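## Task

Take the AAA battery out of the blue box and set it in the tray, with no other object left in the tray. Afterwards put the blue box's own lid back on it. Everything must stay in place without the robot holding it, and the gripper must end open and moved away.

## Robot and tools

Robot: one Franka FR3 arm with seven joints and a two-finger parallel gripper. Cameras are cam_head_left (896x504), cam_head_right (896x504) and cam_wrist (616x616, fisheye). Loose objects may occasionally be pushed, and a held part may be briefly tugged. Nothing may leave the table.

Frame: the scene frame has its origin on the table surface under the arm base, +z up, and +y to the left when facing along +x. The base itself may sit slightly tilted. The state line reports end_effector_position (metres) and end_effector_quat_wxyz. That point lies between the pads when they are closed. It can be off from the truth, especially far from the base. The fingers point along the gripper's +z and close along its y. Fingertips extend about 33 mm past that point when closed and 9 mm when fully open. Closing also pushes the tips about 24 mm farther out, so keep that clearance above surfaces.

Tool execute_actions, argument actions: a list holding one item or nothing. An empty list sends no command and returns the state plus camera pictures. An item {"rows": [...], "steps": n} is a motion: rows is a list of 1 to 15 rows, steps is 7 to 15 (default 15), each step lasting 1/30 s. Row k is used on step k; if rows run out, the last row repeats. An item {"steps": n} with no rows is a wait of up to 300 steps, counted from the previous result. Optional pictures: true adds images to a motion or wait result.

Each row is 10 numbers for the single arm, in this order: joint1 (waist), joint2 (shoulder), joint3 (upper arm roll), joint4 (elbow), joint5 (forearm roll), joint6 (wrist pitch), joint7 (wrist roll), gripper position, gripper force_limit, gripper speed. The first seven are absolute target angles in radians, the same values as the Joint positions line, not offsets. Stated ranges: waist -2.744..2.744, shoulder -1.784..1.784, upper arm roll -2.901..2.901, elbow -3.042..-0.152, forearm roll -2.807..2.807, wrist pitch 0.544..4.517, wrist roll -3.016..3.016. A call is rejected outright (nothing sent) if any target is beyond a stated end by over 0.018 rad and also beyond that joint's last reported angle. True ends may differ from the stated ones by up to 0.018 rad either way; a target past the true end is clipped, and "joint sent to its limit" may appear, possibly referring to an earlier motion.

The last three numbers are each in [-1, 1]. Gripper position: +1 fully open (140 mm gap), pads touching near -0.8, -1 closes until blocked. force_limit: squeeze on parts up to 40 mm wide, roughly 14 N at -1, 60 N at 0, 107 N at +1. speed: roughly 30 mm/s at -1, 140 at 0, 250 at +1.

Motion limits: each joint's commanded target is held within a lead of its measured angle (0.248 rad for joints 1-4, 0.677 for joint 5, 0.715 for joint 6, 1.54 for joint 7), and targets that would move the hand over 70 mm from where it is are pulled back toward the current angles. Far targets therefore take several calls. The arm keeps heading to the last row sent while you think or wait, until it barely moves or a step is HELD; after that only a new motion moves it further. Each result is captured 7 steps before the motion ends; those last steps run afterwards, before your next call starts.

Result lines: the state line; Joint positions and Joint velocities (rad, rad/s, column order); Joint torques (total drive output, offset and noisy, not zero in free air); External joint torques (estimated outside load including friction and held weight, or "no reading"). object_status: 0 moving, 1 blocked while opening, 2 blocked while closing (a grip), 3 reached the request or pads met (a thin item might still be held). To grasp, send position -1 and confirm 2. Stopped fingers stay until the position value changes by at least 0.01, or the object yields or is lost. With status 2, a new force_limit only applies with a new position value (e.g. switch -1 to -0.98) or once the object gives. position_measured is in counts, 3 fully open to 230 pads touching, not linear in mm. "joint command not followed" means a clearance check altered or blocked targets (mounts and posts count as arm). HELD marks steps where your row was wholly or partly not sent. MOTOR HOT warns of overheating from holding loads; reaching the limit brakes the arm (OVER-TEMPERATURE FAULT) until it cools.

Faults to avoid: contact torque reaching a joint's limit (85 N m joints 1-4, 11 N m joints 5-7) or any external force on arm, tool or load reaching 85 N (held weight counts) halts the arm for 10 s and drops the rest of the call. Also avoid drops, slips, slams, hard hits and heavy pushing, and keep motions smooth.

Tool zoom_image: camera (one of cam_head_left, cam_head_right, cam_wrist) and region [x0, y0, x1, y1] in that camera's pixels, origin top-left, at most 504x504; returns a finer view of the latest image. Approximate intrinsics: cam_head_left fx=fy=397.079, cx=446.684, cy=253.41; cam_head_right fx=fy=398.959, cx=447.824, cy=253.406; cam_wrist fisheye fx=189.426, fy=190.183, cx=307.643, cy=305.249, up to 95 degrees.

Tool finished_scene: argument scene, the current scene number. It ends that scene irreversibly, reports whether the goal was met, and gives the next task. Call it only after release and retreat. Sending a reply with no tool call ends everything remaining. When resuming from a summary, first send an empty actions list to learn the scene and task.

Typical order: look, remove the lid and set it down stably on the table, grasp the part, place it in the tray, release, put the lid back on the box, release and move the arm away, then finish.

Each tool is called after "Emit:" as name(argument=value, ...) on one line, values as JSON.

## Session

Emit:
execute_actions(actions=[])

Scene clock: 0.00 s of 8400.00 s.
end_effector_position=(+0.1465, -0.2428, +0.3637) position_measured=3 object_status=3 end_effector_quat_wxyz=(+0.066, +0.188, +0.958, +0.209)
Joint positions: [-1.356 -0.569  0.032 -2.45   0.297  1.534  0.552]
Joint velocities: [-0.001 -0.     0.    -0.001 -0.002  0.001 -0.001]
Joint torques (N m, as the joint torque sensors report them, + toward a larger angle): no reading
External joint torques (N m, as the arm's controller estimates them; a push from outside toward a larger angle lowers the number): no reading

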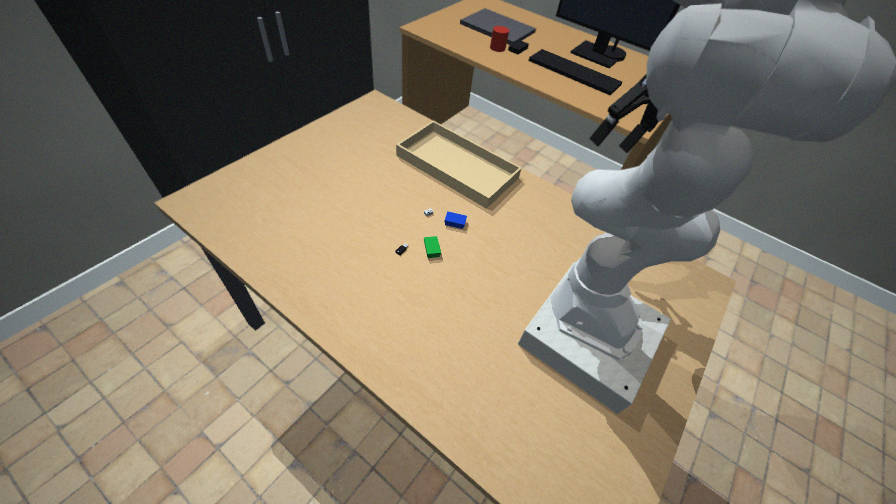

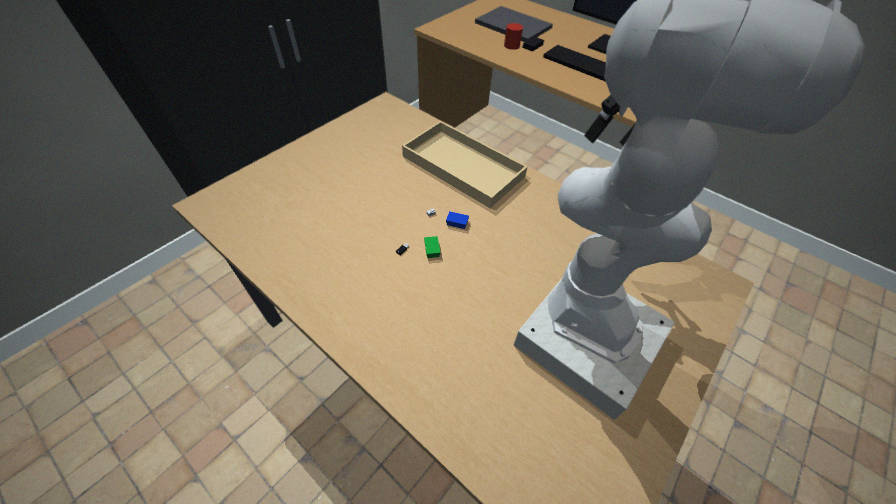

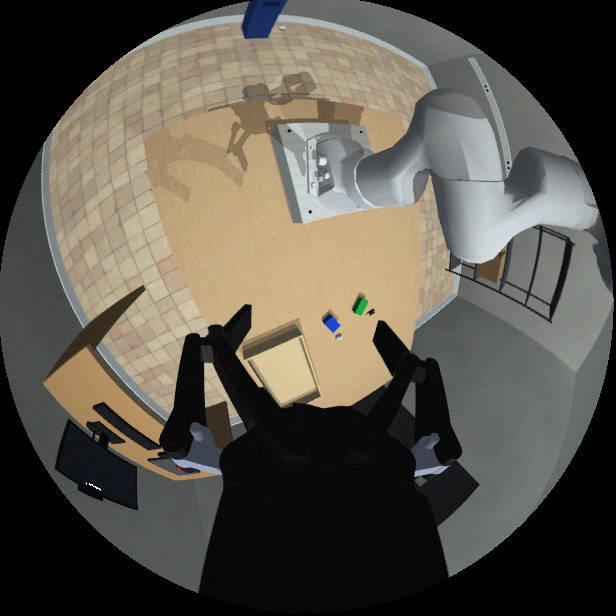

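Emit:
zoom_image(camera="cam_head_left", region=[385,195,485,270])

Emit:
execute_actions(actions=[{"rows":[[-0.9,-0.4,0,-2.45,0,1.9,1.0,0.5,0,0]],"steps":15}])

Emit:
execute_actions(actions=[{"rows":[[-0.4,-0.2,0,-2.45,0,2.2,1.4,0.5,0,0]],"steps":15}])

Emit:
execute_actions(actions=[{"rows":[[-0.05,-0.05,0,-2.4,0,2.35,1.52,0.5,0,0]],"steps":15}])

Emit:
execute_actions(actions=[{"rows":[[-0.05,-0.05,0,-2.4,0,2.35,1.52,0.5,0,0]],"steps":15}])

Emit:
execute_actions(actions=[{"rows":[[-0.05,-0.05,0,-2.4,0,2.35,1.52,0.5,0,0]],"steps":15}], pictures=true)

Region (385, 195, 485, 270) of cam_head_left's 896x504 image, scaled by 5.040, with more detail than that image has; it fills the top 378 rows of this view, and the rest is white.

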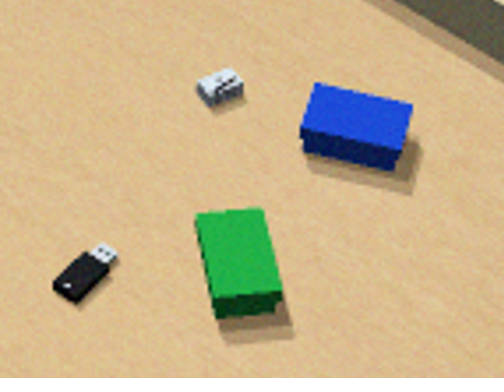

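Scene clock: 0.67 s of 8400.00 s.
end_effector_position=(+0.2026, -0.2713, +0.2996) position_measured=54 object_status=0 end_effector_quat_wxyz=(-0.060, +0.101, +0.987, +0.106)
Joint positions: [-0.945 -0.404  0.008 -2.451  0.05   1.803  0.786]
Joint velocities: [ 0.749  0.135  0.083 -0.012 -0.371  0.562  0.698]
Joint torques (N m, as the joint torque sensors report them, + toward a larger angle): [ -7.8  -21.16  -8.96  24.09  -0.67   2.58   0.15]
External joint torques (N m, as the arm's controller estimates them; a push from outside toward a larger angle lowers the number): [ 2.5   1.06  2.35 -2.08 -0.9   0.59  0.13]
Steps of this call (steps 1 to 12: nothing new was sent; steps 13 to 20: the first 8 steps of this action). Readings (joint positions | what the end effector reports):
13: [-1.324 -0.556 0.020 -2.446 0.261 1.564 0.575] | position_measured=3 object_status=0
14: [-1.274 -0.527 0.010 -2.443 0.218 1.607 0.606] | position_measured=8 object_status=0
16: [-1.152 -0.464 -0.002 -2.445 0.138 1.691 0.672] | position_measured=24 object_status=0
20: the state above

Scene clock: 1.17 s of 8400.00 s.
end_effector_position=(+0.3252, -0.2353, +0.2461) position_measured=66 object_status=3 end_effector_quat_wxyz=(-0.061, +0.074, +0.994, +0.041)
Joint positions: [-0.591 -0.24  -0.007 -2.448  0.006  2.057  1.086]
Joint velocities: [ 1.331  0.338  0.076 -0.007 -0.001  0.508  0.632]
Joint torques (N m, as the joint torque sensors report them, + toward a larger angle): [  0.14 -25.18  -2.01  21.22  -0.1    2.44   0.19]
External joint torques (N m, as the arm's controller estimates them; a push from outside toward a larger angle lowers the number): [ 2.7   1.92 -0.34 -2.29 -0.59  0.56  0.18]
Steps of this call (steps 1 to 7: the last 7 steps of your previous action; steps 8 to 15: the first 8 steps of this action). Readings (joint positions | what the end effector reports):
8: [-0.882 -0.389 -0.007 -2.448 0.008 1.897 0.922] | position_measured=66 object_status=3
9: [-0.847 -0.362 -0.010 -2.444 0.007 1.927 0.947] | position_measured=66 object_status=3
11: [-0.768 -0.309 -0.010 -2.445 0.007 1.977 0.996] | position_measured=66 object_status=3
15: the state above

Scene clock: 1.67 s of 8400.00 s.
end_effector_position=(+0.4591, -0.0658, +0.2007) position_measured=66 object_status=3 end_effector_quat_wxyz=(-0.026, -0.029, +0.999, +0.005)
Joint positions: [-0.111 -0.07  -0.    -2.407  0.003  2.281  1.366]
Joint velocities: [ 0.905  0.324  0.144  0.062 -0.003  0.404  0.497]
Joint torques (N m, as the joint torque sensors report them, + toward a larger angle): [ -6.17 -29.47  -7.43  23.01  -0.15   2.69   0.1 ]
External joint torques (N m, as the arm's controller estimates them; a push from outside toward a larger angle lowers the number): [ 2.44  2.14  1.05  1.15 -0.73  0.56  0.1 ]
Steps of this call (steps 1 to 7: the last 7 steps of your previous action; steps 8 to 15: the first 8 steps of this action). Readings (joint positions | what the end effector reports):
8: [-0.382 -0.190 -0.003 -2.442 0.004 2.175 1.262] | position_measured=66 object_status=3
9: [-0.346 -0.168 -0.008 -2.431 0.004 2.193 1.277] | position_measured=66 object_status=3
11: [-0.267 -0.129 -0.008 -2.421 0.004 2.223 1.303] | position_measured=66 object_status=3
15: the state above

Scene clock: 2.17 s of 8400.00 s.
end_effector_position=(+0.4814, -0.0392, +0.1989) position_measured=66 object_status=3 end_effector_quat_wxyz=(-0.002, +0.001, +1.000, -0.000)
Joint positions: [-0.051 -0.051  0.001 -2.402  0.003  2.344  1.488]
Joint velocities: [ 0.     0.001 -0.    -0.     0.001  0.02   0.096]
Joint torques (N m, as the joint torque sensors report them, + toward a larger angle): [  1.52 -26.67  -0.74  21.22   0.01   2.71   0.17]
External joint torques (N m, as the arm's controller estimates them; a push from outside toward a larger angle lowers the number): [ 1.6   0.8  -0.61 -0.32 -0.58  0.32  0.17]
Steps of this call (steps 1 to 7: the last 7 steps of your previous action; steps 8 to 15: the first 8 steps of this action). Readings (joint positions | what the end effector reports):
8: [-0.051 -0.051 0.003 -2.402 0.003 2.334 1.454] | position_measured=66 object_status=3
9: [-0.051 -0.051 0.002 -2.402 0.003 2.336 1.461] | position_measured=66 object_status=3
11: [-0.051 -0.051 0.002 -2.402 0.003 2.340 1.472] | position_measured=66 object_status=3
15: the state above

Scene clock: 2.67 s of 8400.00 s.
end_effector_position=(+0.4824, -0.0393, +0.1992) position_measured=66 object_status=3 end_effector_quat_wxyz=(-0.001, +0.013, +1.000, -0.000)
Joint positions: [-0.051 -0.051  0.001 -2.402  0.003  2.347  1.511]
Joint velocities: [ 0.001  0.    -0.    -0.001  0.001  0.002  0.019]
Joint torques (N m, as the joint torque sensors report them, + toward a larger angle): [  1.   -26.68  -1.62  21.12  -0.11   2.78   0.1 ]
External joint torques (N m, as the arm's controller estimates them; a push from outside toward a larger angle lowers the number): [ 1.08  0.82 -1.49 -0.44 -0.69  0.37  0.1 ]
Steps of this call (steps 1 to 7: the last 7 steps of your previous action; steps 8 to 15: the first 8 steps of this action). Readings (joint positions | what the end effector reports):
8: [-0.051 -0.051 0.001 -2.402 0.003 2.347 1.505] | position_measured=66 object_status=3
9: [-0.051 -0.051 0.001 -2.402 0.003 2.347 1.506] | position_measured=66 object_status=3
11: [-0.051 -0.051 0.001 -2.402 0.003 2.347 1.508] | position_measured=66 object_status=3
15: the state above

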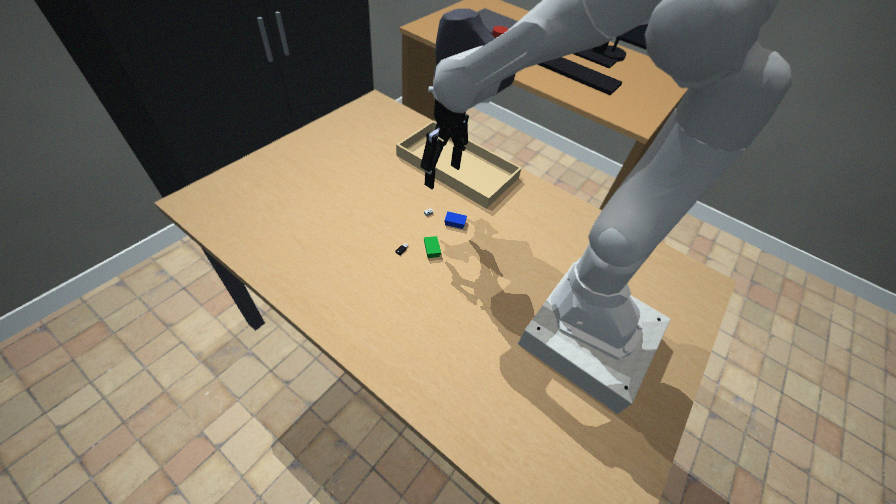

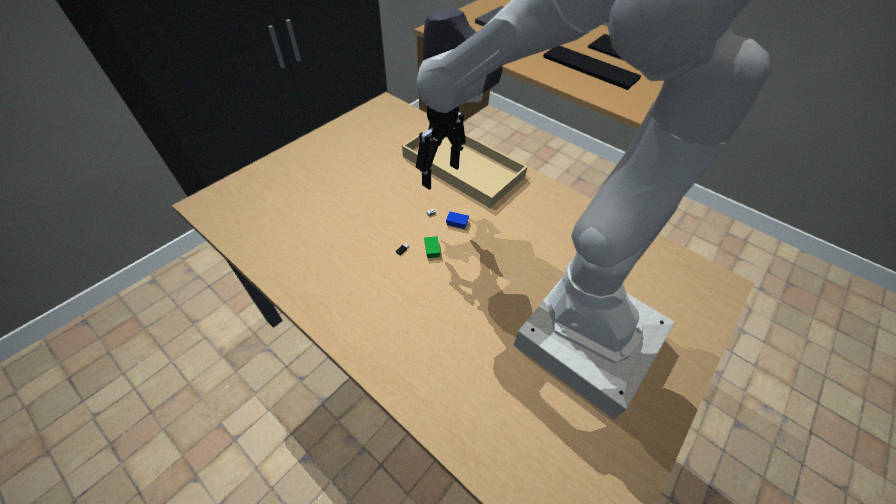

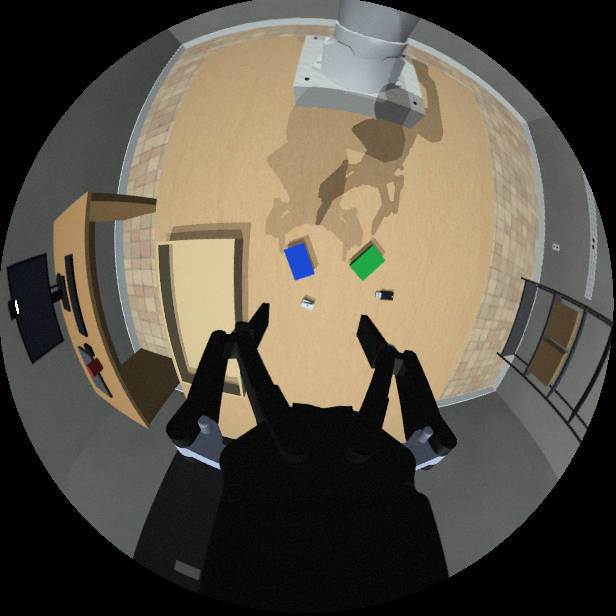

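Emit:
execute_actions(actions=[{"rows":[[-0.078,0.0,0,-2.48,0,2.5,1.2,0.3,0,0],[-0.078,0.05,0,-2.53,0,2.6,1.02,0.3,0,0],[-0.078,0.088,0,-2.555,0,2.647,1.02,0.3,0,0]],"steps":15}])

Emit:
execute_actions(actions=[{"rows":[[-0.078,0.088,0,-2.555,0,2.647,1.02,0.3,0,0]],"steps":15}])

Emit:
execute_actions(actions=[{"rows":[[-0.078,0.088,0,-2.555,0,2.647,1.02,0.3,0,0]],"steps":15}], pictures=true)

Emit:
zoom_image(camera="cam_wrist", region=[230,230,400,400])

Scene clock: 7.80 s of 8400.00 s.
end_effector_position=(+0.4276, -0.0459, +0.0951) position_measured=91 object_status=0 end_effector_quat_wxyz=(-0.037, -0.105, +0.994, +0.008)
Joint positions: [-0.075  0.089  0.    -2.552  0.003  2.564  1.25 ]
Joint velocities: [-0.01   0.151 -0.001 -0.156 -0.     0.433 -0.75 ]
Joint torques (N m, as the joint torque sensors report them, + toward a larger angle): [ -0.62 -35.97   0.29  23.16  -0.19   4.15  -0.34]
External joint torques (N m, as the arm's controller estimates them; a push from outside toward a larger angle lowers the number): [-0.85  2.05 -0.19 -1.86 -0.62  0.64 -0.36]
Steps of this call (steps 1 to 7: the last 7 steps of your previous action; steps 8 to 15: the robot went on to your last target; steps 16 to 90: nothing new was sent; then 1.87 s passed at rest; steps 91 to 98: the first 8 steps of this action). Readings (joint positions | what the end effector reports):
91: [-0.055 -0.049 0.003 -2.412 0.003 2.372 1.491] | position_measured=66 object_status=0
92: [-0.060 -0.036 0.003 -2.435 0.003 2.410 1.450] | position_measured=72 object_status=0
94: [-0.068 0.018 0.001 -2.488 0.003 2.479 1.375] | position_measured=87 object_status=0
98: the state above

Scene clock: 8.30 s of 8400.00 s.
end_effector_position=(+0.4496, -0.0485, +0.0995) position_measured=91 object_status=3 end_effector_quat_wxyz=(-0.002, -0.195, +0.981, -0.000)
Joint positions: [-0.075  0.089  0.    -2.556  0.003  2.64   1.067]
Joint velocities: [ 0.    -0.     0.001  0.     0.001  0.025 -0.145]
Joint torques (N m, as the joint torque sensors report them, + toward a larger angle): [ -0.92 -29.11  -0.71  16.96  -0.32   2.96  -0.34]
External joint torques (N m, as the arm's controller estimates them; a push from outside toward a larger angle lowers the number): [-0.85 -0.67 -0.73 -0.72 -0.71  0.54 -0.34]
Steps of this call (steps 1 to 7: the last 7 steps of your previous action; steps 8 to 15: the first 8 steps of this action). Readings (joint positions | what the end effector reports):
8: [-0.075 0.089 0.000 -2.556 0.003 2.628 1.118] | position_measured=91 object_status=3
9: [-0.075 0.089 0.000 -2.556 0.003 2.631 1.108] | position_measured=91 object_status=3
11: [-0.075 0.089 0.000 -2.556 0.003 2.635 1.091] | position_measured=91 object_status=3
15: the state above

Scene clock: 8.80 s of 8400.00 s.
end_effector_position=(+0.4508, -0.0486, +0.0998) position_measured=91 object_status=3 end_effector_quat_wxyz=(+0.000, -0.213, +0.977, -0.001)
Joint positions: [-0.075  0.089  0.    -2.556  0.003  2.644  1.032]
Joint velocities: [-0.     0.001 -0.001  0.001 -0.001  0.003 -0.029]
Joint torques (N m, as the joint torque sensors report them, + toward a larger angle): [ -0.38 -29.13  -0.16  16.77  -0.26   2.8   -0.26]
External joint torques (N m, as the arm's controller estimates them; a push from outside toward a larger angle lowers the number): [-0.29 -0.74 -0.15 -0.96 -0.65  0.36 -0.26]
Steps of this call (steps 1 to 7: the last 7 steps of your previous action; steps 8 to 15: the first 8 steps of this action). Readings (joint positions | what the end effector reports):
8: [-0.075 0.089 0.000 -2.556 0.003 2.644 1.042] | position_measured=91 object_status=3
9: [-0.075 0.089 0.000 -2.556 0.003 2.644 1.040] | position_measured=91 object_status=3
11: [-0.075 0.089 0.000 -2.556 0.003 2.644 1.036] | position_measured=91 object_status=3
15: the state above

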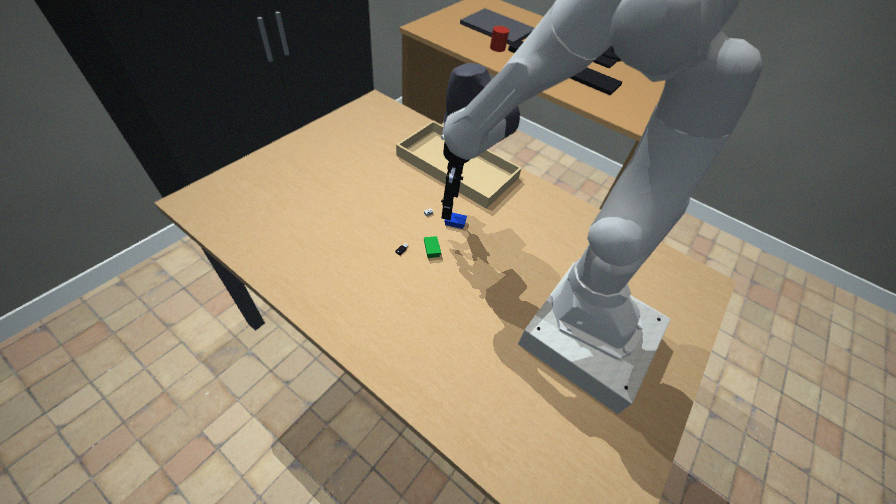

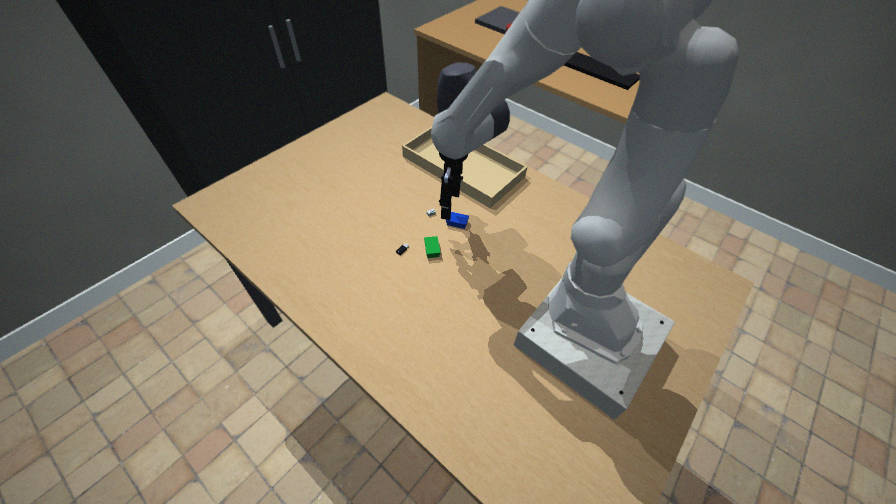

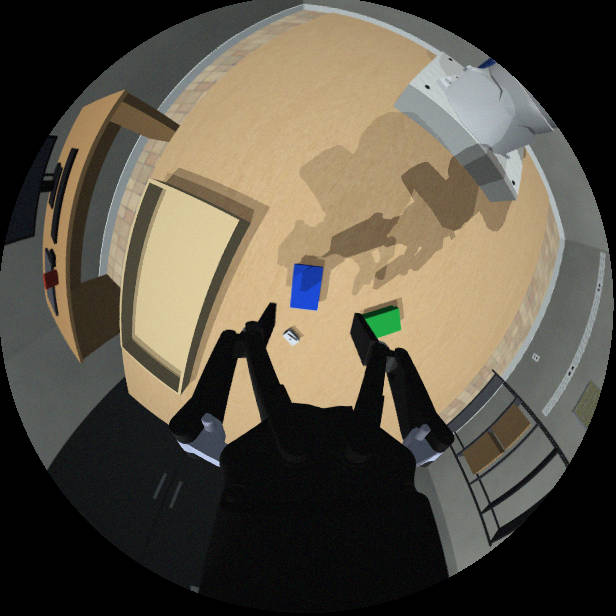

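Region (230, 230, 400, 400) of cam_wrist's 616x616 image, scaled by 2.965, with more detail than that image has.

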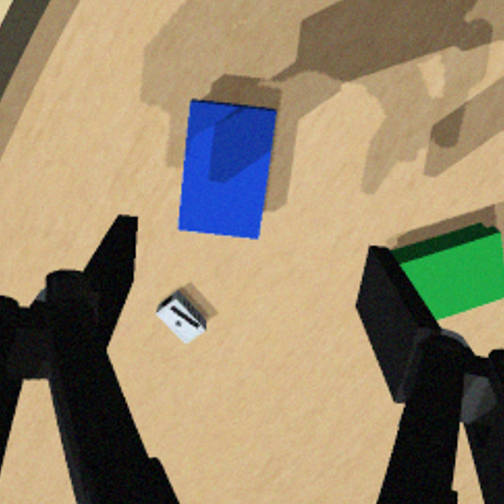

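Emit:
execute_actions(actions=[{"rows":[[-0.116,0.09,0,-2.58,0,2.69,0.985,0.1,0,0],[-0.116,0.11,0,-2.59,0,2.72,0.985,0.1,0,0],[-0.116,0.146,0,-2.592,0,2.738,0.985,0.1,0,0]],"steps":15}])

Emit:
execute_actions(actions=[{"rows":[[-0.116,0.146,0,-2.592,0,2.738,0.985,0.1,0,0]],"steps":15}], pictures=true)

Emit:
zoom_image(camera="cam_wrist", region=[230,230,400,400])

Scene clock: 10.20 s of 8400.00 s.
end_effector_position=(+0.4304, -0.0636, +0.0697) position_measured=117 object_status=0 end_effector_quat_wxyz=(-0.010, -0.208, +0.978, +0.003)
Joint positions: [-0.113  0.144 -0.001 -2.591  0.003  2.712  1.003]
Joint velocities: [-0.008  0.066  0.001 -0.031  0.001  0.126 -0.049]
Joint torques (N m, as the joint torque sensors report them, + toward a larger angle): [ -0.98 -31.16   0.03  16.53  -0.15   3.35  -0.14]
External joint torques (N m, as the arm's controller estimates them; a push from outside toward a larger angle lowers the number): [-1.32  0.93 -0.62 -1.98 -0.43  0.54 -0.14]
Steps of this call (steps 1 to 7: the last 7 steps of your previous action; steps 8 to 15: the robot went on to your last target; steps 16 to 34: nothing new was sent; steps 35 to 42: the first 8 steps of this action). Readings (joint positions | what the end effector reports):
35: [-0.081 0.089 0.003 -2.559 0.003 2.651 1.021] | position_measured=91 object_status=0
36: [-0.090 0.090 0.003 -2.566 0.003 2.663 1.017] | position_measured=96 object_status=0
38: [-0.105 0.114 0.001 -2.577 0.003 2.688 1.012] | position_measured=112 object_status=0
42: the state above

Scene clock: 10.70 s of 8400.00 s.
end_effector_position=(+0.4366, -0.0646, +0.0707) position_measured=117 object_status=3 end_effector_quat_wxyz=(-0.001, -0.213, +0.977, -0.001)
Joint positions: [-0.113  0.146 -0.001 -2.592  0.003  2.734  0.991]
Joint velocities: [ 0.    -0.    -0.001 -0.002  0.     0.007 -0.009]
Joint torques (N m, as the joint torque sensors report them, + toward a larger angle): [ -0.19 -27.81   0.48  14.34  -0.19   2.93  -0.29]
External joint torques (N m, as the arm's controller estimates them; a push from outside toward a larger angle lowers the number): [-0.06  0.95  0.48 -1.74 -0.51  0.52 -0.29]
Steps of this call (steps 1 to 7: the last 7 steps of your previous action; steps 8 to 15: the first 8 steps of this action). Readings (joint positions | what the end effector reports):
8: [-0.113 0.146 -0.001 -2.592 0.003 2.731 0.995] | position_measured=117 object_status=3
9: [-0.113 0.146 -0.001 -2.592 0.003 2.731 0.994] | position_measured=117 object_status=3
11: [-0.113 0.146 -0.001 -2.592 0.003 2.733 0.993] | position_measured=117 object_status=3
15: the state above

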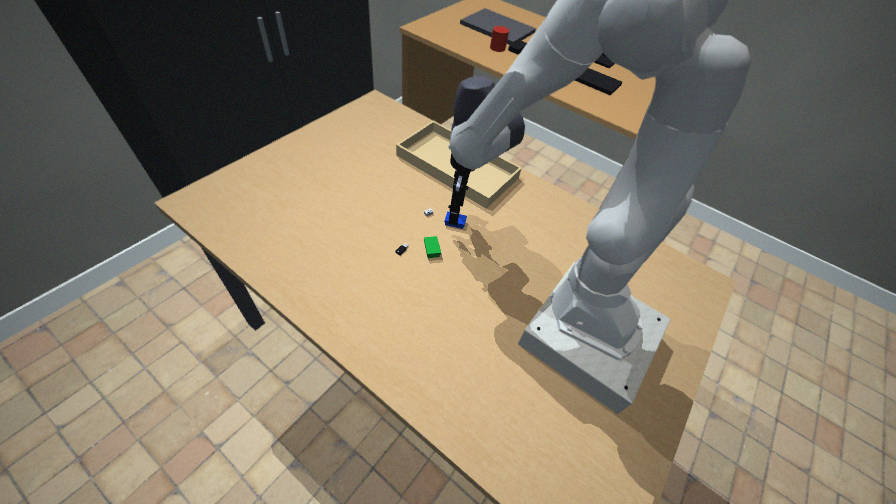

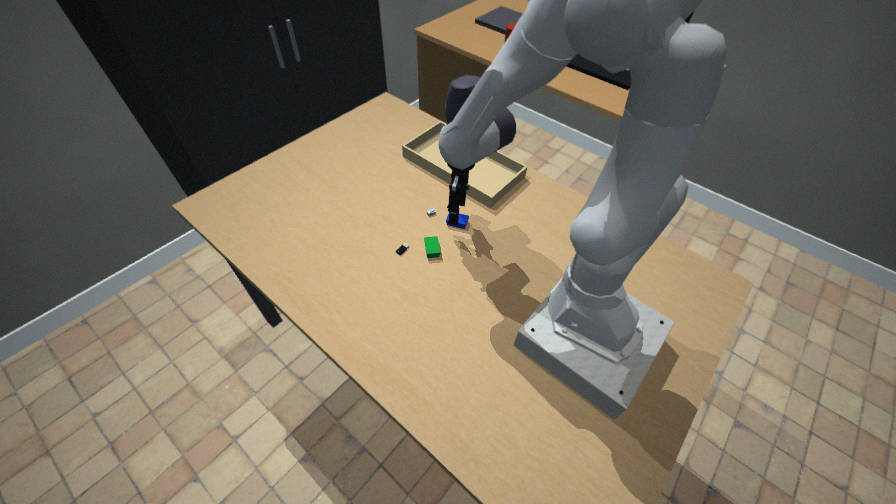

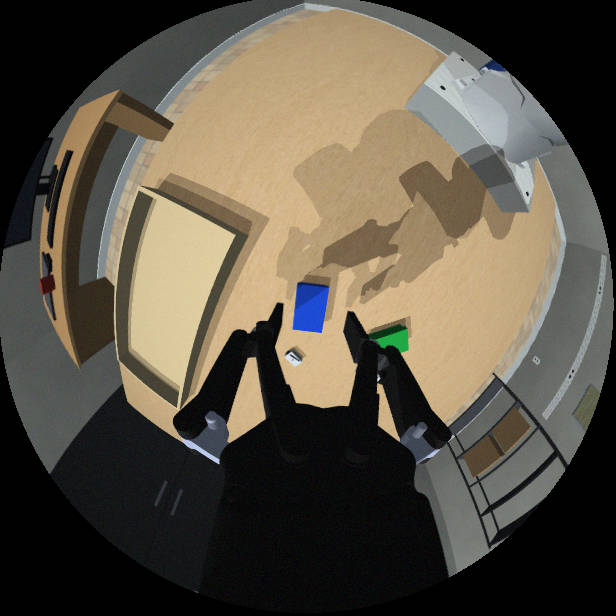

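Region (230, 230, 400, 400) of cam_wrist's 616x616 image, scaled by 2.965, with more detail than that image has.

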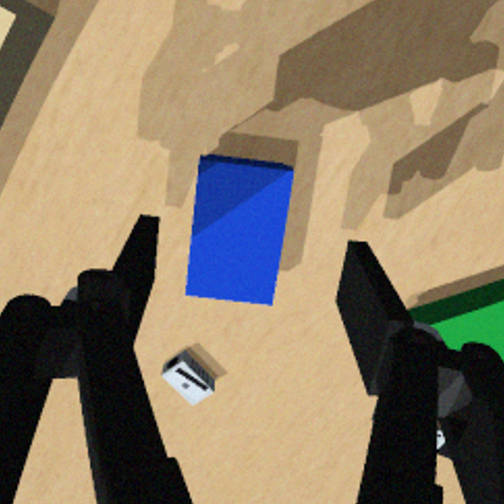

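Emit:
execute_actions(actions=[{"rows":[[-0.122,0.16,0,-2.597,0,2.765,0.98,-0.05,0,0],[-0.122,0.18,0,-2.597,0,2.79,0.98,-0.05,0,0],[-0.122,0.2,0,-2.597,0,2.81,0.98,-0.05,0,0],[-0.122,0.22,0,-2.597,0,2.822,0.98,-0.05,0,0]],"steps":15}])

Emit:
execute_actions(actions=[{"rows":[[-0.122,0.22,0,-2.597,0,2.822,0.98,-0.05,0,0]],"steps":15}])

Emit:
execute_actions(actions=[{"rows":[[-0.122,0.22,0,-2.597,0,2.822,0.98,-1,-0.3,-0.3]],"steps":15}], pictures=true)

Emit:
zoom_image(camera="cam_head_left", region=[420,190,490,245])

Scene clock: 11.50 s of 8400.00 s.
end_effector_position=(+0.4278, -0.0657, +0.0437) position_measured=135 object_status=0 end_effector_quat_wxyz=(-0.007, -0.214, +0.977, +0.002)
Joint positions: [-0.119  0.216 -0.    -2.597  0.003  2.795  0.986]
Joint velocities: [-0.001  0.102  0.    -0.016 -0.     0.126 -0.007]
Joint torques (N m, as the joint torque sensors report them, + toward a larger angle): [ -1.35 -32.     0.05  14.51  -0.33   3.4   -0.21]
External joint torques (N m, as the arm's controller estimates them; a push from outside toward a larger angle lowers the number): [-1.42  1.41 -0.25 -2.59 -0.59  0.56 -0.21]
Steps of this call (steps 1 to 7: the last 7 steps of your previous action; steps 8 to 15: the robot went on to your last target; step 16: nothing new was sent; steps 17 to 24: the first 8 steps of this action). Readings (joint positions | what the end effector reports):
17: [-0.114 0.147 -0.000 -2.592 0.003 2.739 0.988] | position_measured=117 object_status=0
18: [-0.116 0.153 -0.000 -2.592 0.003 2.748 0.988] | position_measured=122 object_status=0
20: [-0.118 0.178 -0.000 -2.592 0.003 2.770 0.987] | position_measured=134 object_status=0
24: the state above

Scene clock: 12.00 s of 8400.00 s.
end_effector_position=(+0.4336, -0.0667, +0.0441) position_measured=135 object_status=3 end_effector_quat_wxyz=(+0.002, -0.214, +0.977, -0.002)
Joint positions: [-0.119  0.219 -0.    -2.597  0.003  2.818  0.984]
Joint velocities: [-0.     0.    -0.001  0.     0.     0.008 -0.001]
Joint torques (N m, as the joint torque sensors report them, + toward a larger angle): [ -0.48 -28.57   0.02  14.28  -0.3    2.98  -0.26]
External joint torques (N m, as the arm's controller estimates them; a push from outside toward a larger angle lowers the number): [-0.37  1.2  -0.08 -0.5  -0.56  0.54 -0.26]
Steps of this call (steps 1 to 7: the last 7 steps of your previous action; steps 8 to 15: the first 8 steps of this action). Readings (joint positions | what the end effector reports):
8: [-0.119 0.219 -0.000 -2.597 0.003 2.814 0.984] | position_measured=135 object_status=3
9: [-0.119 0.219 -0.000 -2.597 0.003 2.815 0.984] | position_measured=135 object_status=3
11: [-0.119 0.219 -0.000 -2.597 0.003 2.817 0.984] | position_measured=135 object_status=3
15: the state above

Scene clock: 12.50 s of 8400.00 s.
end_effector_position=(+0.4343, -0.0668, +0.0445) position_measured=174 object_status=0 end_effector_quat_wxyz=(+0.002, -0.215, +0.977, -0.002)
Joint positions: [-0.119  0.219 -0.    -2.597  0.003  2.82   0.983]
Joint velocities: [ 0.001  0.001  0.001 -0.001  0.     0.    -0.   ]
Joint torques (N m, as the joint torque sensors report them, + toward a larger angle): [ -0.96 -29.67   0.37  14.06  -0.28   2.88  -0.21]
External joint torques (N m, as the arm's controller estimates them; a push from outside toward a larger angle lowers the number): [-0.97 -0.24  0.17 -0.37 -0.54  0.42 -0.21]
Steps of this call (steps 1 to 7: the last 7 steps of your previous action; steps 8 to 15: the first 8 steps of this action). Readings (joint positions | what the end effector reports):
8: [-0.119 0.219 -0.000 -2.597 0.003 2.819 0.983] | position_measured=135 object_status=0
9: [-0.119 0.219 -0.000 -2.597 0.003 2.819 0.983] | position_measured=140 object_status=0
11: [-0.119 0.219 -0.000 -2.597 0.003 2.819 0.983] | position_measured=151 object_status=0
15: the state above

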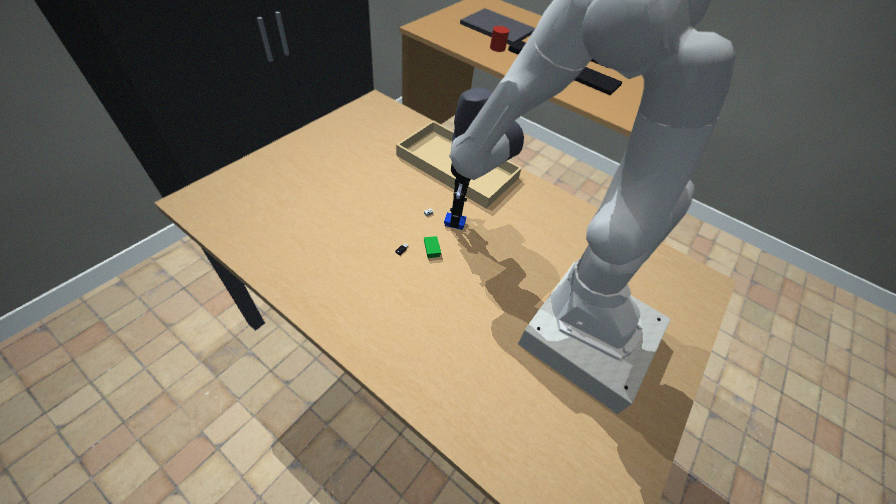

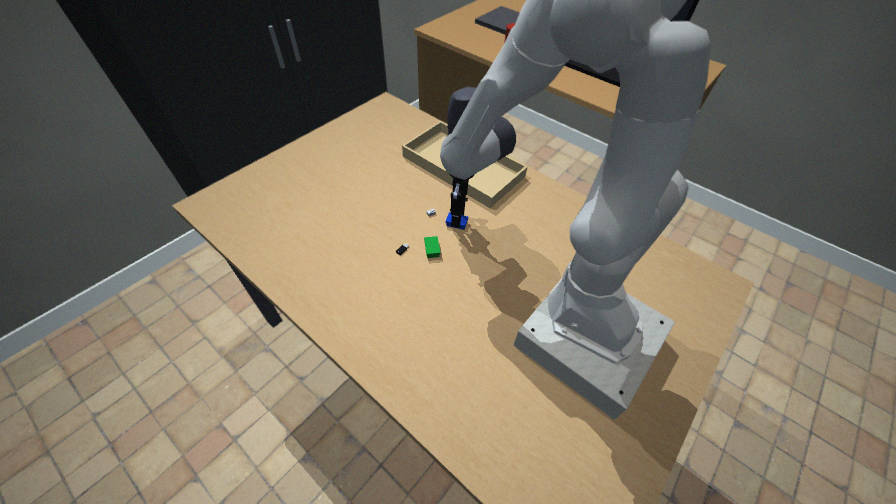

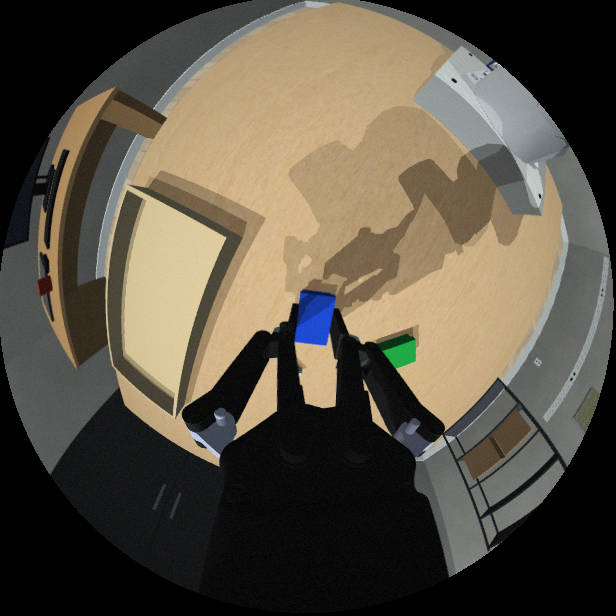

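Region (420, 190, 490, 245) of cam_head_left's 896x504 image, scaled by 7.200, with more detail than that image has; it fills the top 396 rows of this view, and the rest is white.

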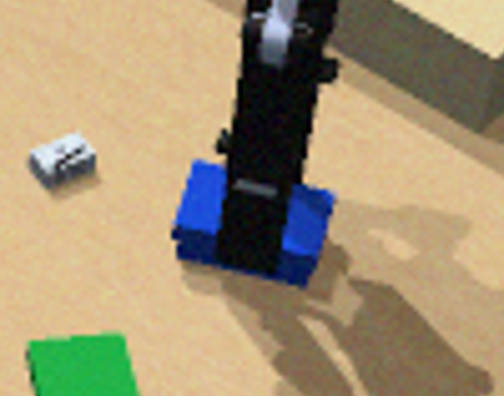

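Emit:
execute_actions(actions=[{"rows":[[-0.122,0.22,0,-2.597,0,2.822,0.98,-1,-0.3,-0.3],[-0.122,0.22,0,-2.597,0,2.822,0.98,-1,-0.3,-0.3],[-0.122,0.22,0,-2.597,0,2.822,0.98,-1,-0.3,-0.3],[-0.122,0.22,0,-2.597,0,2.822,0.98,-1,-0.3,-0.3],[-0.122,0.205,0,-2.597,0,2.81,0.98,-1,-0.3,-0.3],[-0.122,0.19,0,-2.597,0,2.795,0.98,-1,-0.3,-0.3],[-0.122,0.175,0,-2.597,0,2.78,0.98,-1,-0.3,-0.3],[-0.122,0.16,0,-2.597,0,2.76,0.98,-1,-0.3,-0.3],[-0.122,0.14,0,-2.597,0,2.74,0.98,-1,-0.3,-0.3]],"steps":15}])

Emit:
execute_actions(actions=[{"rows":[[-0.122,0.12,0,-2.597,0,2.72,0.98,-1,-0.3,-0.3]],"steps":12}], pictures=true)

Emit:
zoom_image(camera="cam_head_left", region=[420,190,490,245])

Scene clock: 13.43 s of 8400.00 s.
end_effector_position=(+0.4370, -0.0672, +0.0539) position_measured=175 object_status=2 end_effector_quat_wxyz=(+0.005, -0.215, +0.977, -0.003)
Joint positions: [-0.119  0.193 -0.    -2.598  0.003  2.801  0.983]
Joint velocities: [ 0.    -0.369  0.    -0.     0.    -0.242  0.   ]
Joint torques (N m, as the joint torque sensors report them, + toward a larger angle): [ -0.86 -31.59  -0.18  15.41  -0.27   2.41  -0.23]
External joint torques (N m, as the arm's controller estimates them; a push from outside toward a larger angle lowers the number): [-0.8  -1.29 -0.31 -1.3  -0.54 -0.31 -0.23]
Steps of this call (steps 1 to 7: the last 7 steps of your previous action; steps 8 to 15: the robot went on to your last target; steps 16 to 20: nothing new was sent; steps 21 to 28: the first 8 steps of this action). Readings (joint positions | what the end effector reports):
21: [-0.119 0.219 -0.000 -2.597 0.003 2.820 0.983] | position_measured=175 object_status=2
22: [-0.119 0.219 -0.000 -2.597 0.003 2.820 0.983] | position_measured=175 object_status=2
24: [-0.119 0.219 -0.000 -2.597 0.003 2.820 0.983] | position_measured=175 object_status=2
28: the state above

Scene clock: 13.83 s of 8400.00 s.
end_effector_position=(+0.4408, -0.0677, +0.0790) position_measured=175 object_status=2 end_effector_quat_wxyz=(+0.008, -0.215, +0.977, -0.004)
Joint positions: [-0.119  0.124 -0.    -2.597  0.003  2.736  0.983]
Joint velocities: [-0.    -0.05   0.    -0.     0.001 -0.078 -0.001]
Joint torques (N m, as the joint torque sensors report them, + toward a larger angle): [ -0.63 -28.68  -0.69  15.9   -0.2    1.95  -0.2 ]
External joint torques (N m, as the arm's controller estimates them; a push from outside toward a larger angle lowers the number): [-0.54 -1.59 -0.72  0.07 -0.53 -0.42 -0.2 ]
Steps of this call (steps 1 to 7: the last 7 steps of your previous action; steps 8 to 12: the first 5 steps of this action). Readings (joint positions | what the end effector reports):
8: [-0.119 0.139 -0.000 -2.597 0.003 2.753 0.983] | position_measured=175 object_status=2
9: [-0.119 0.134 -0.000 -2.597 0.003 2.747 0.983] | position_measured=175 object_status=2
11: [-0.119 0.126 -0.000 -2.597 0.003 2.739 0.983] | position_measured=175 object_status=2
12: the state above

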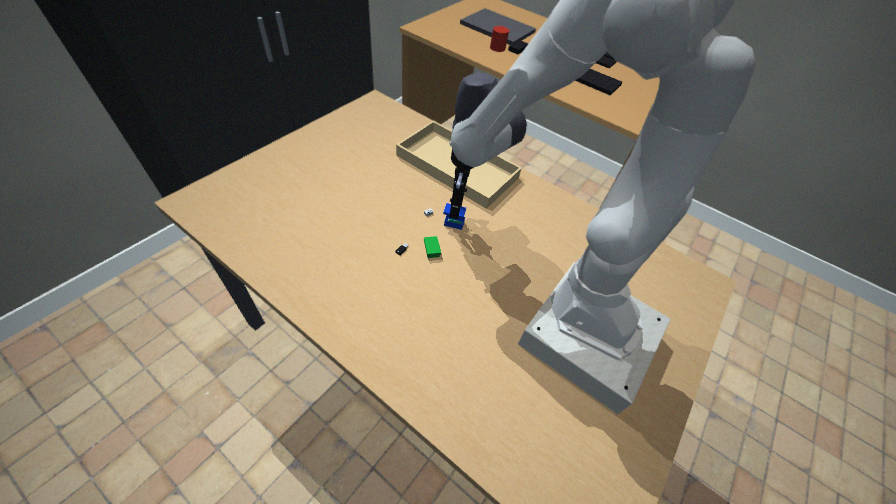

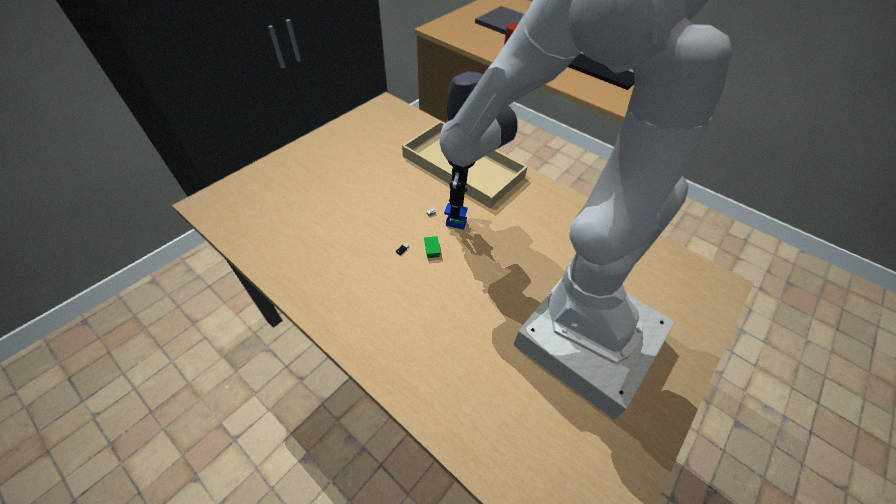

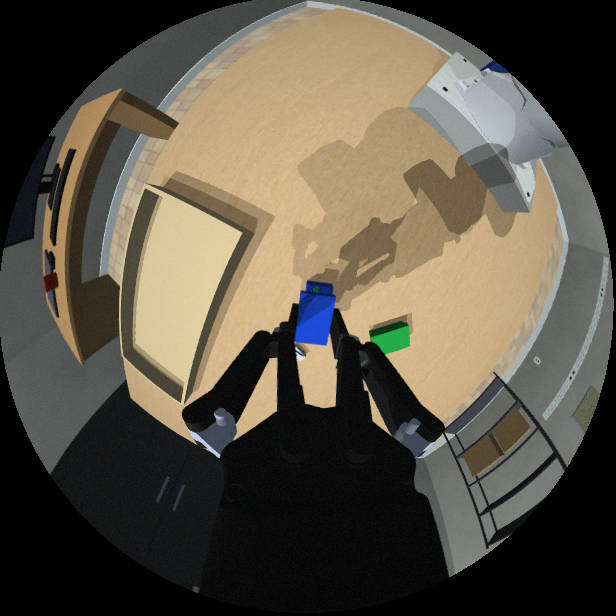

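Region (420, 190, 490, 245) of cam_head_left's 896x504 image, scaled by 7.200, with more detail than that image has; it fills the top 396 rows of this view, and the rest is white.

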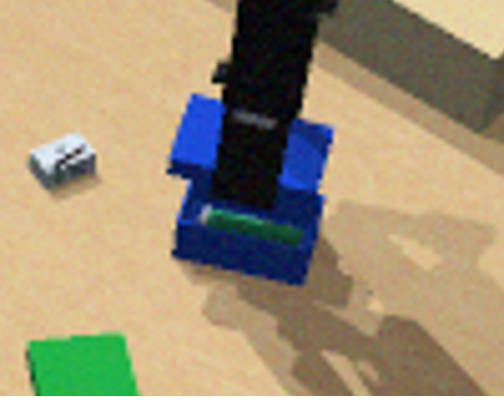

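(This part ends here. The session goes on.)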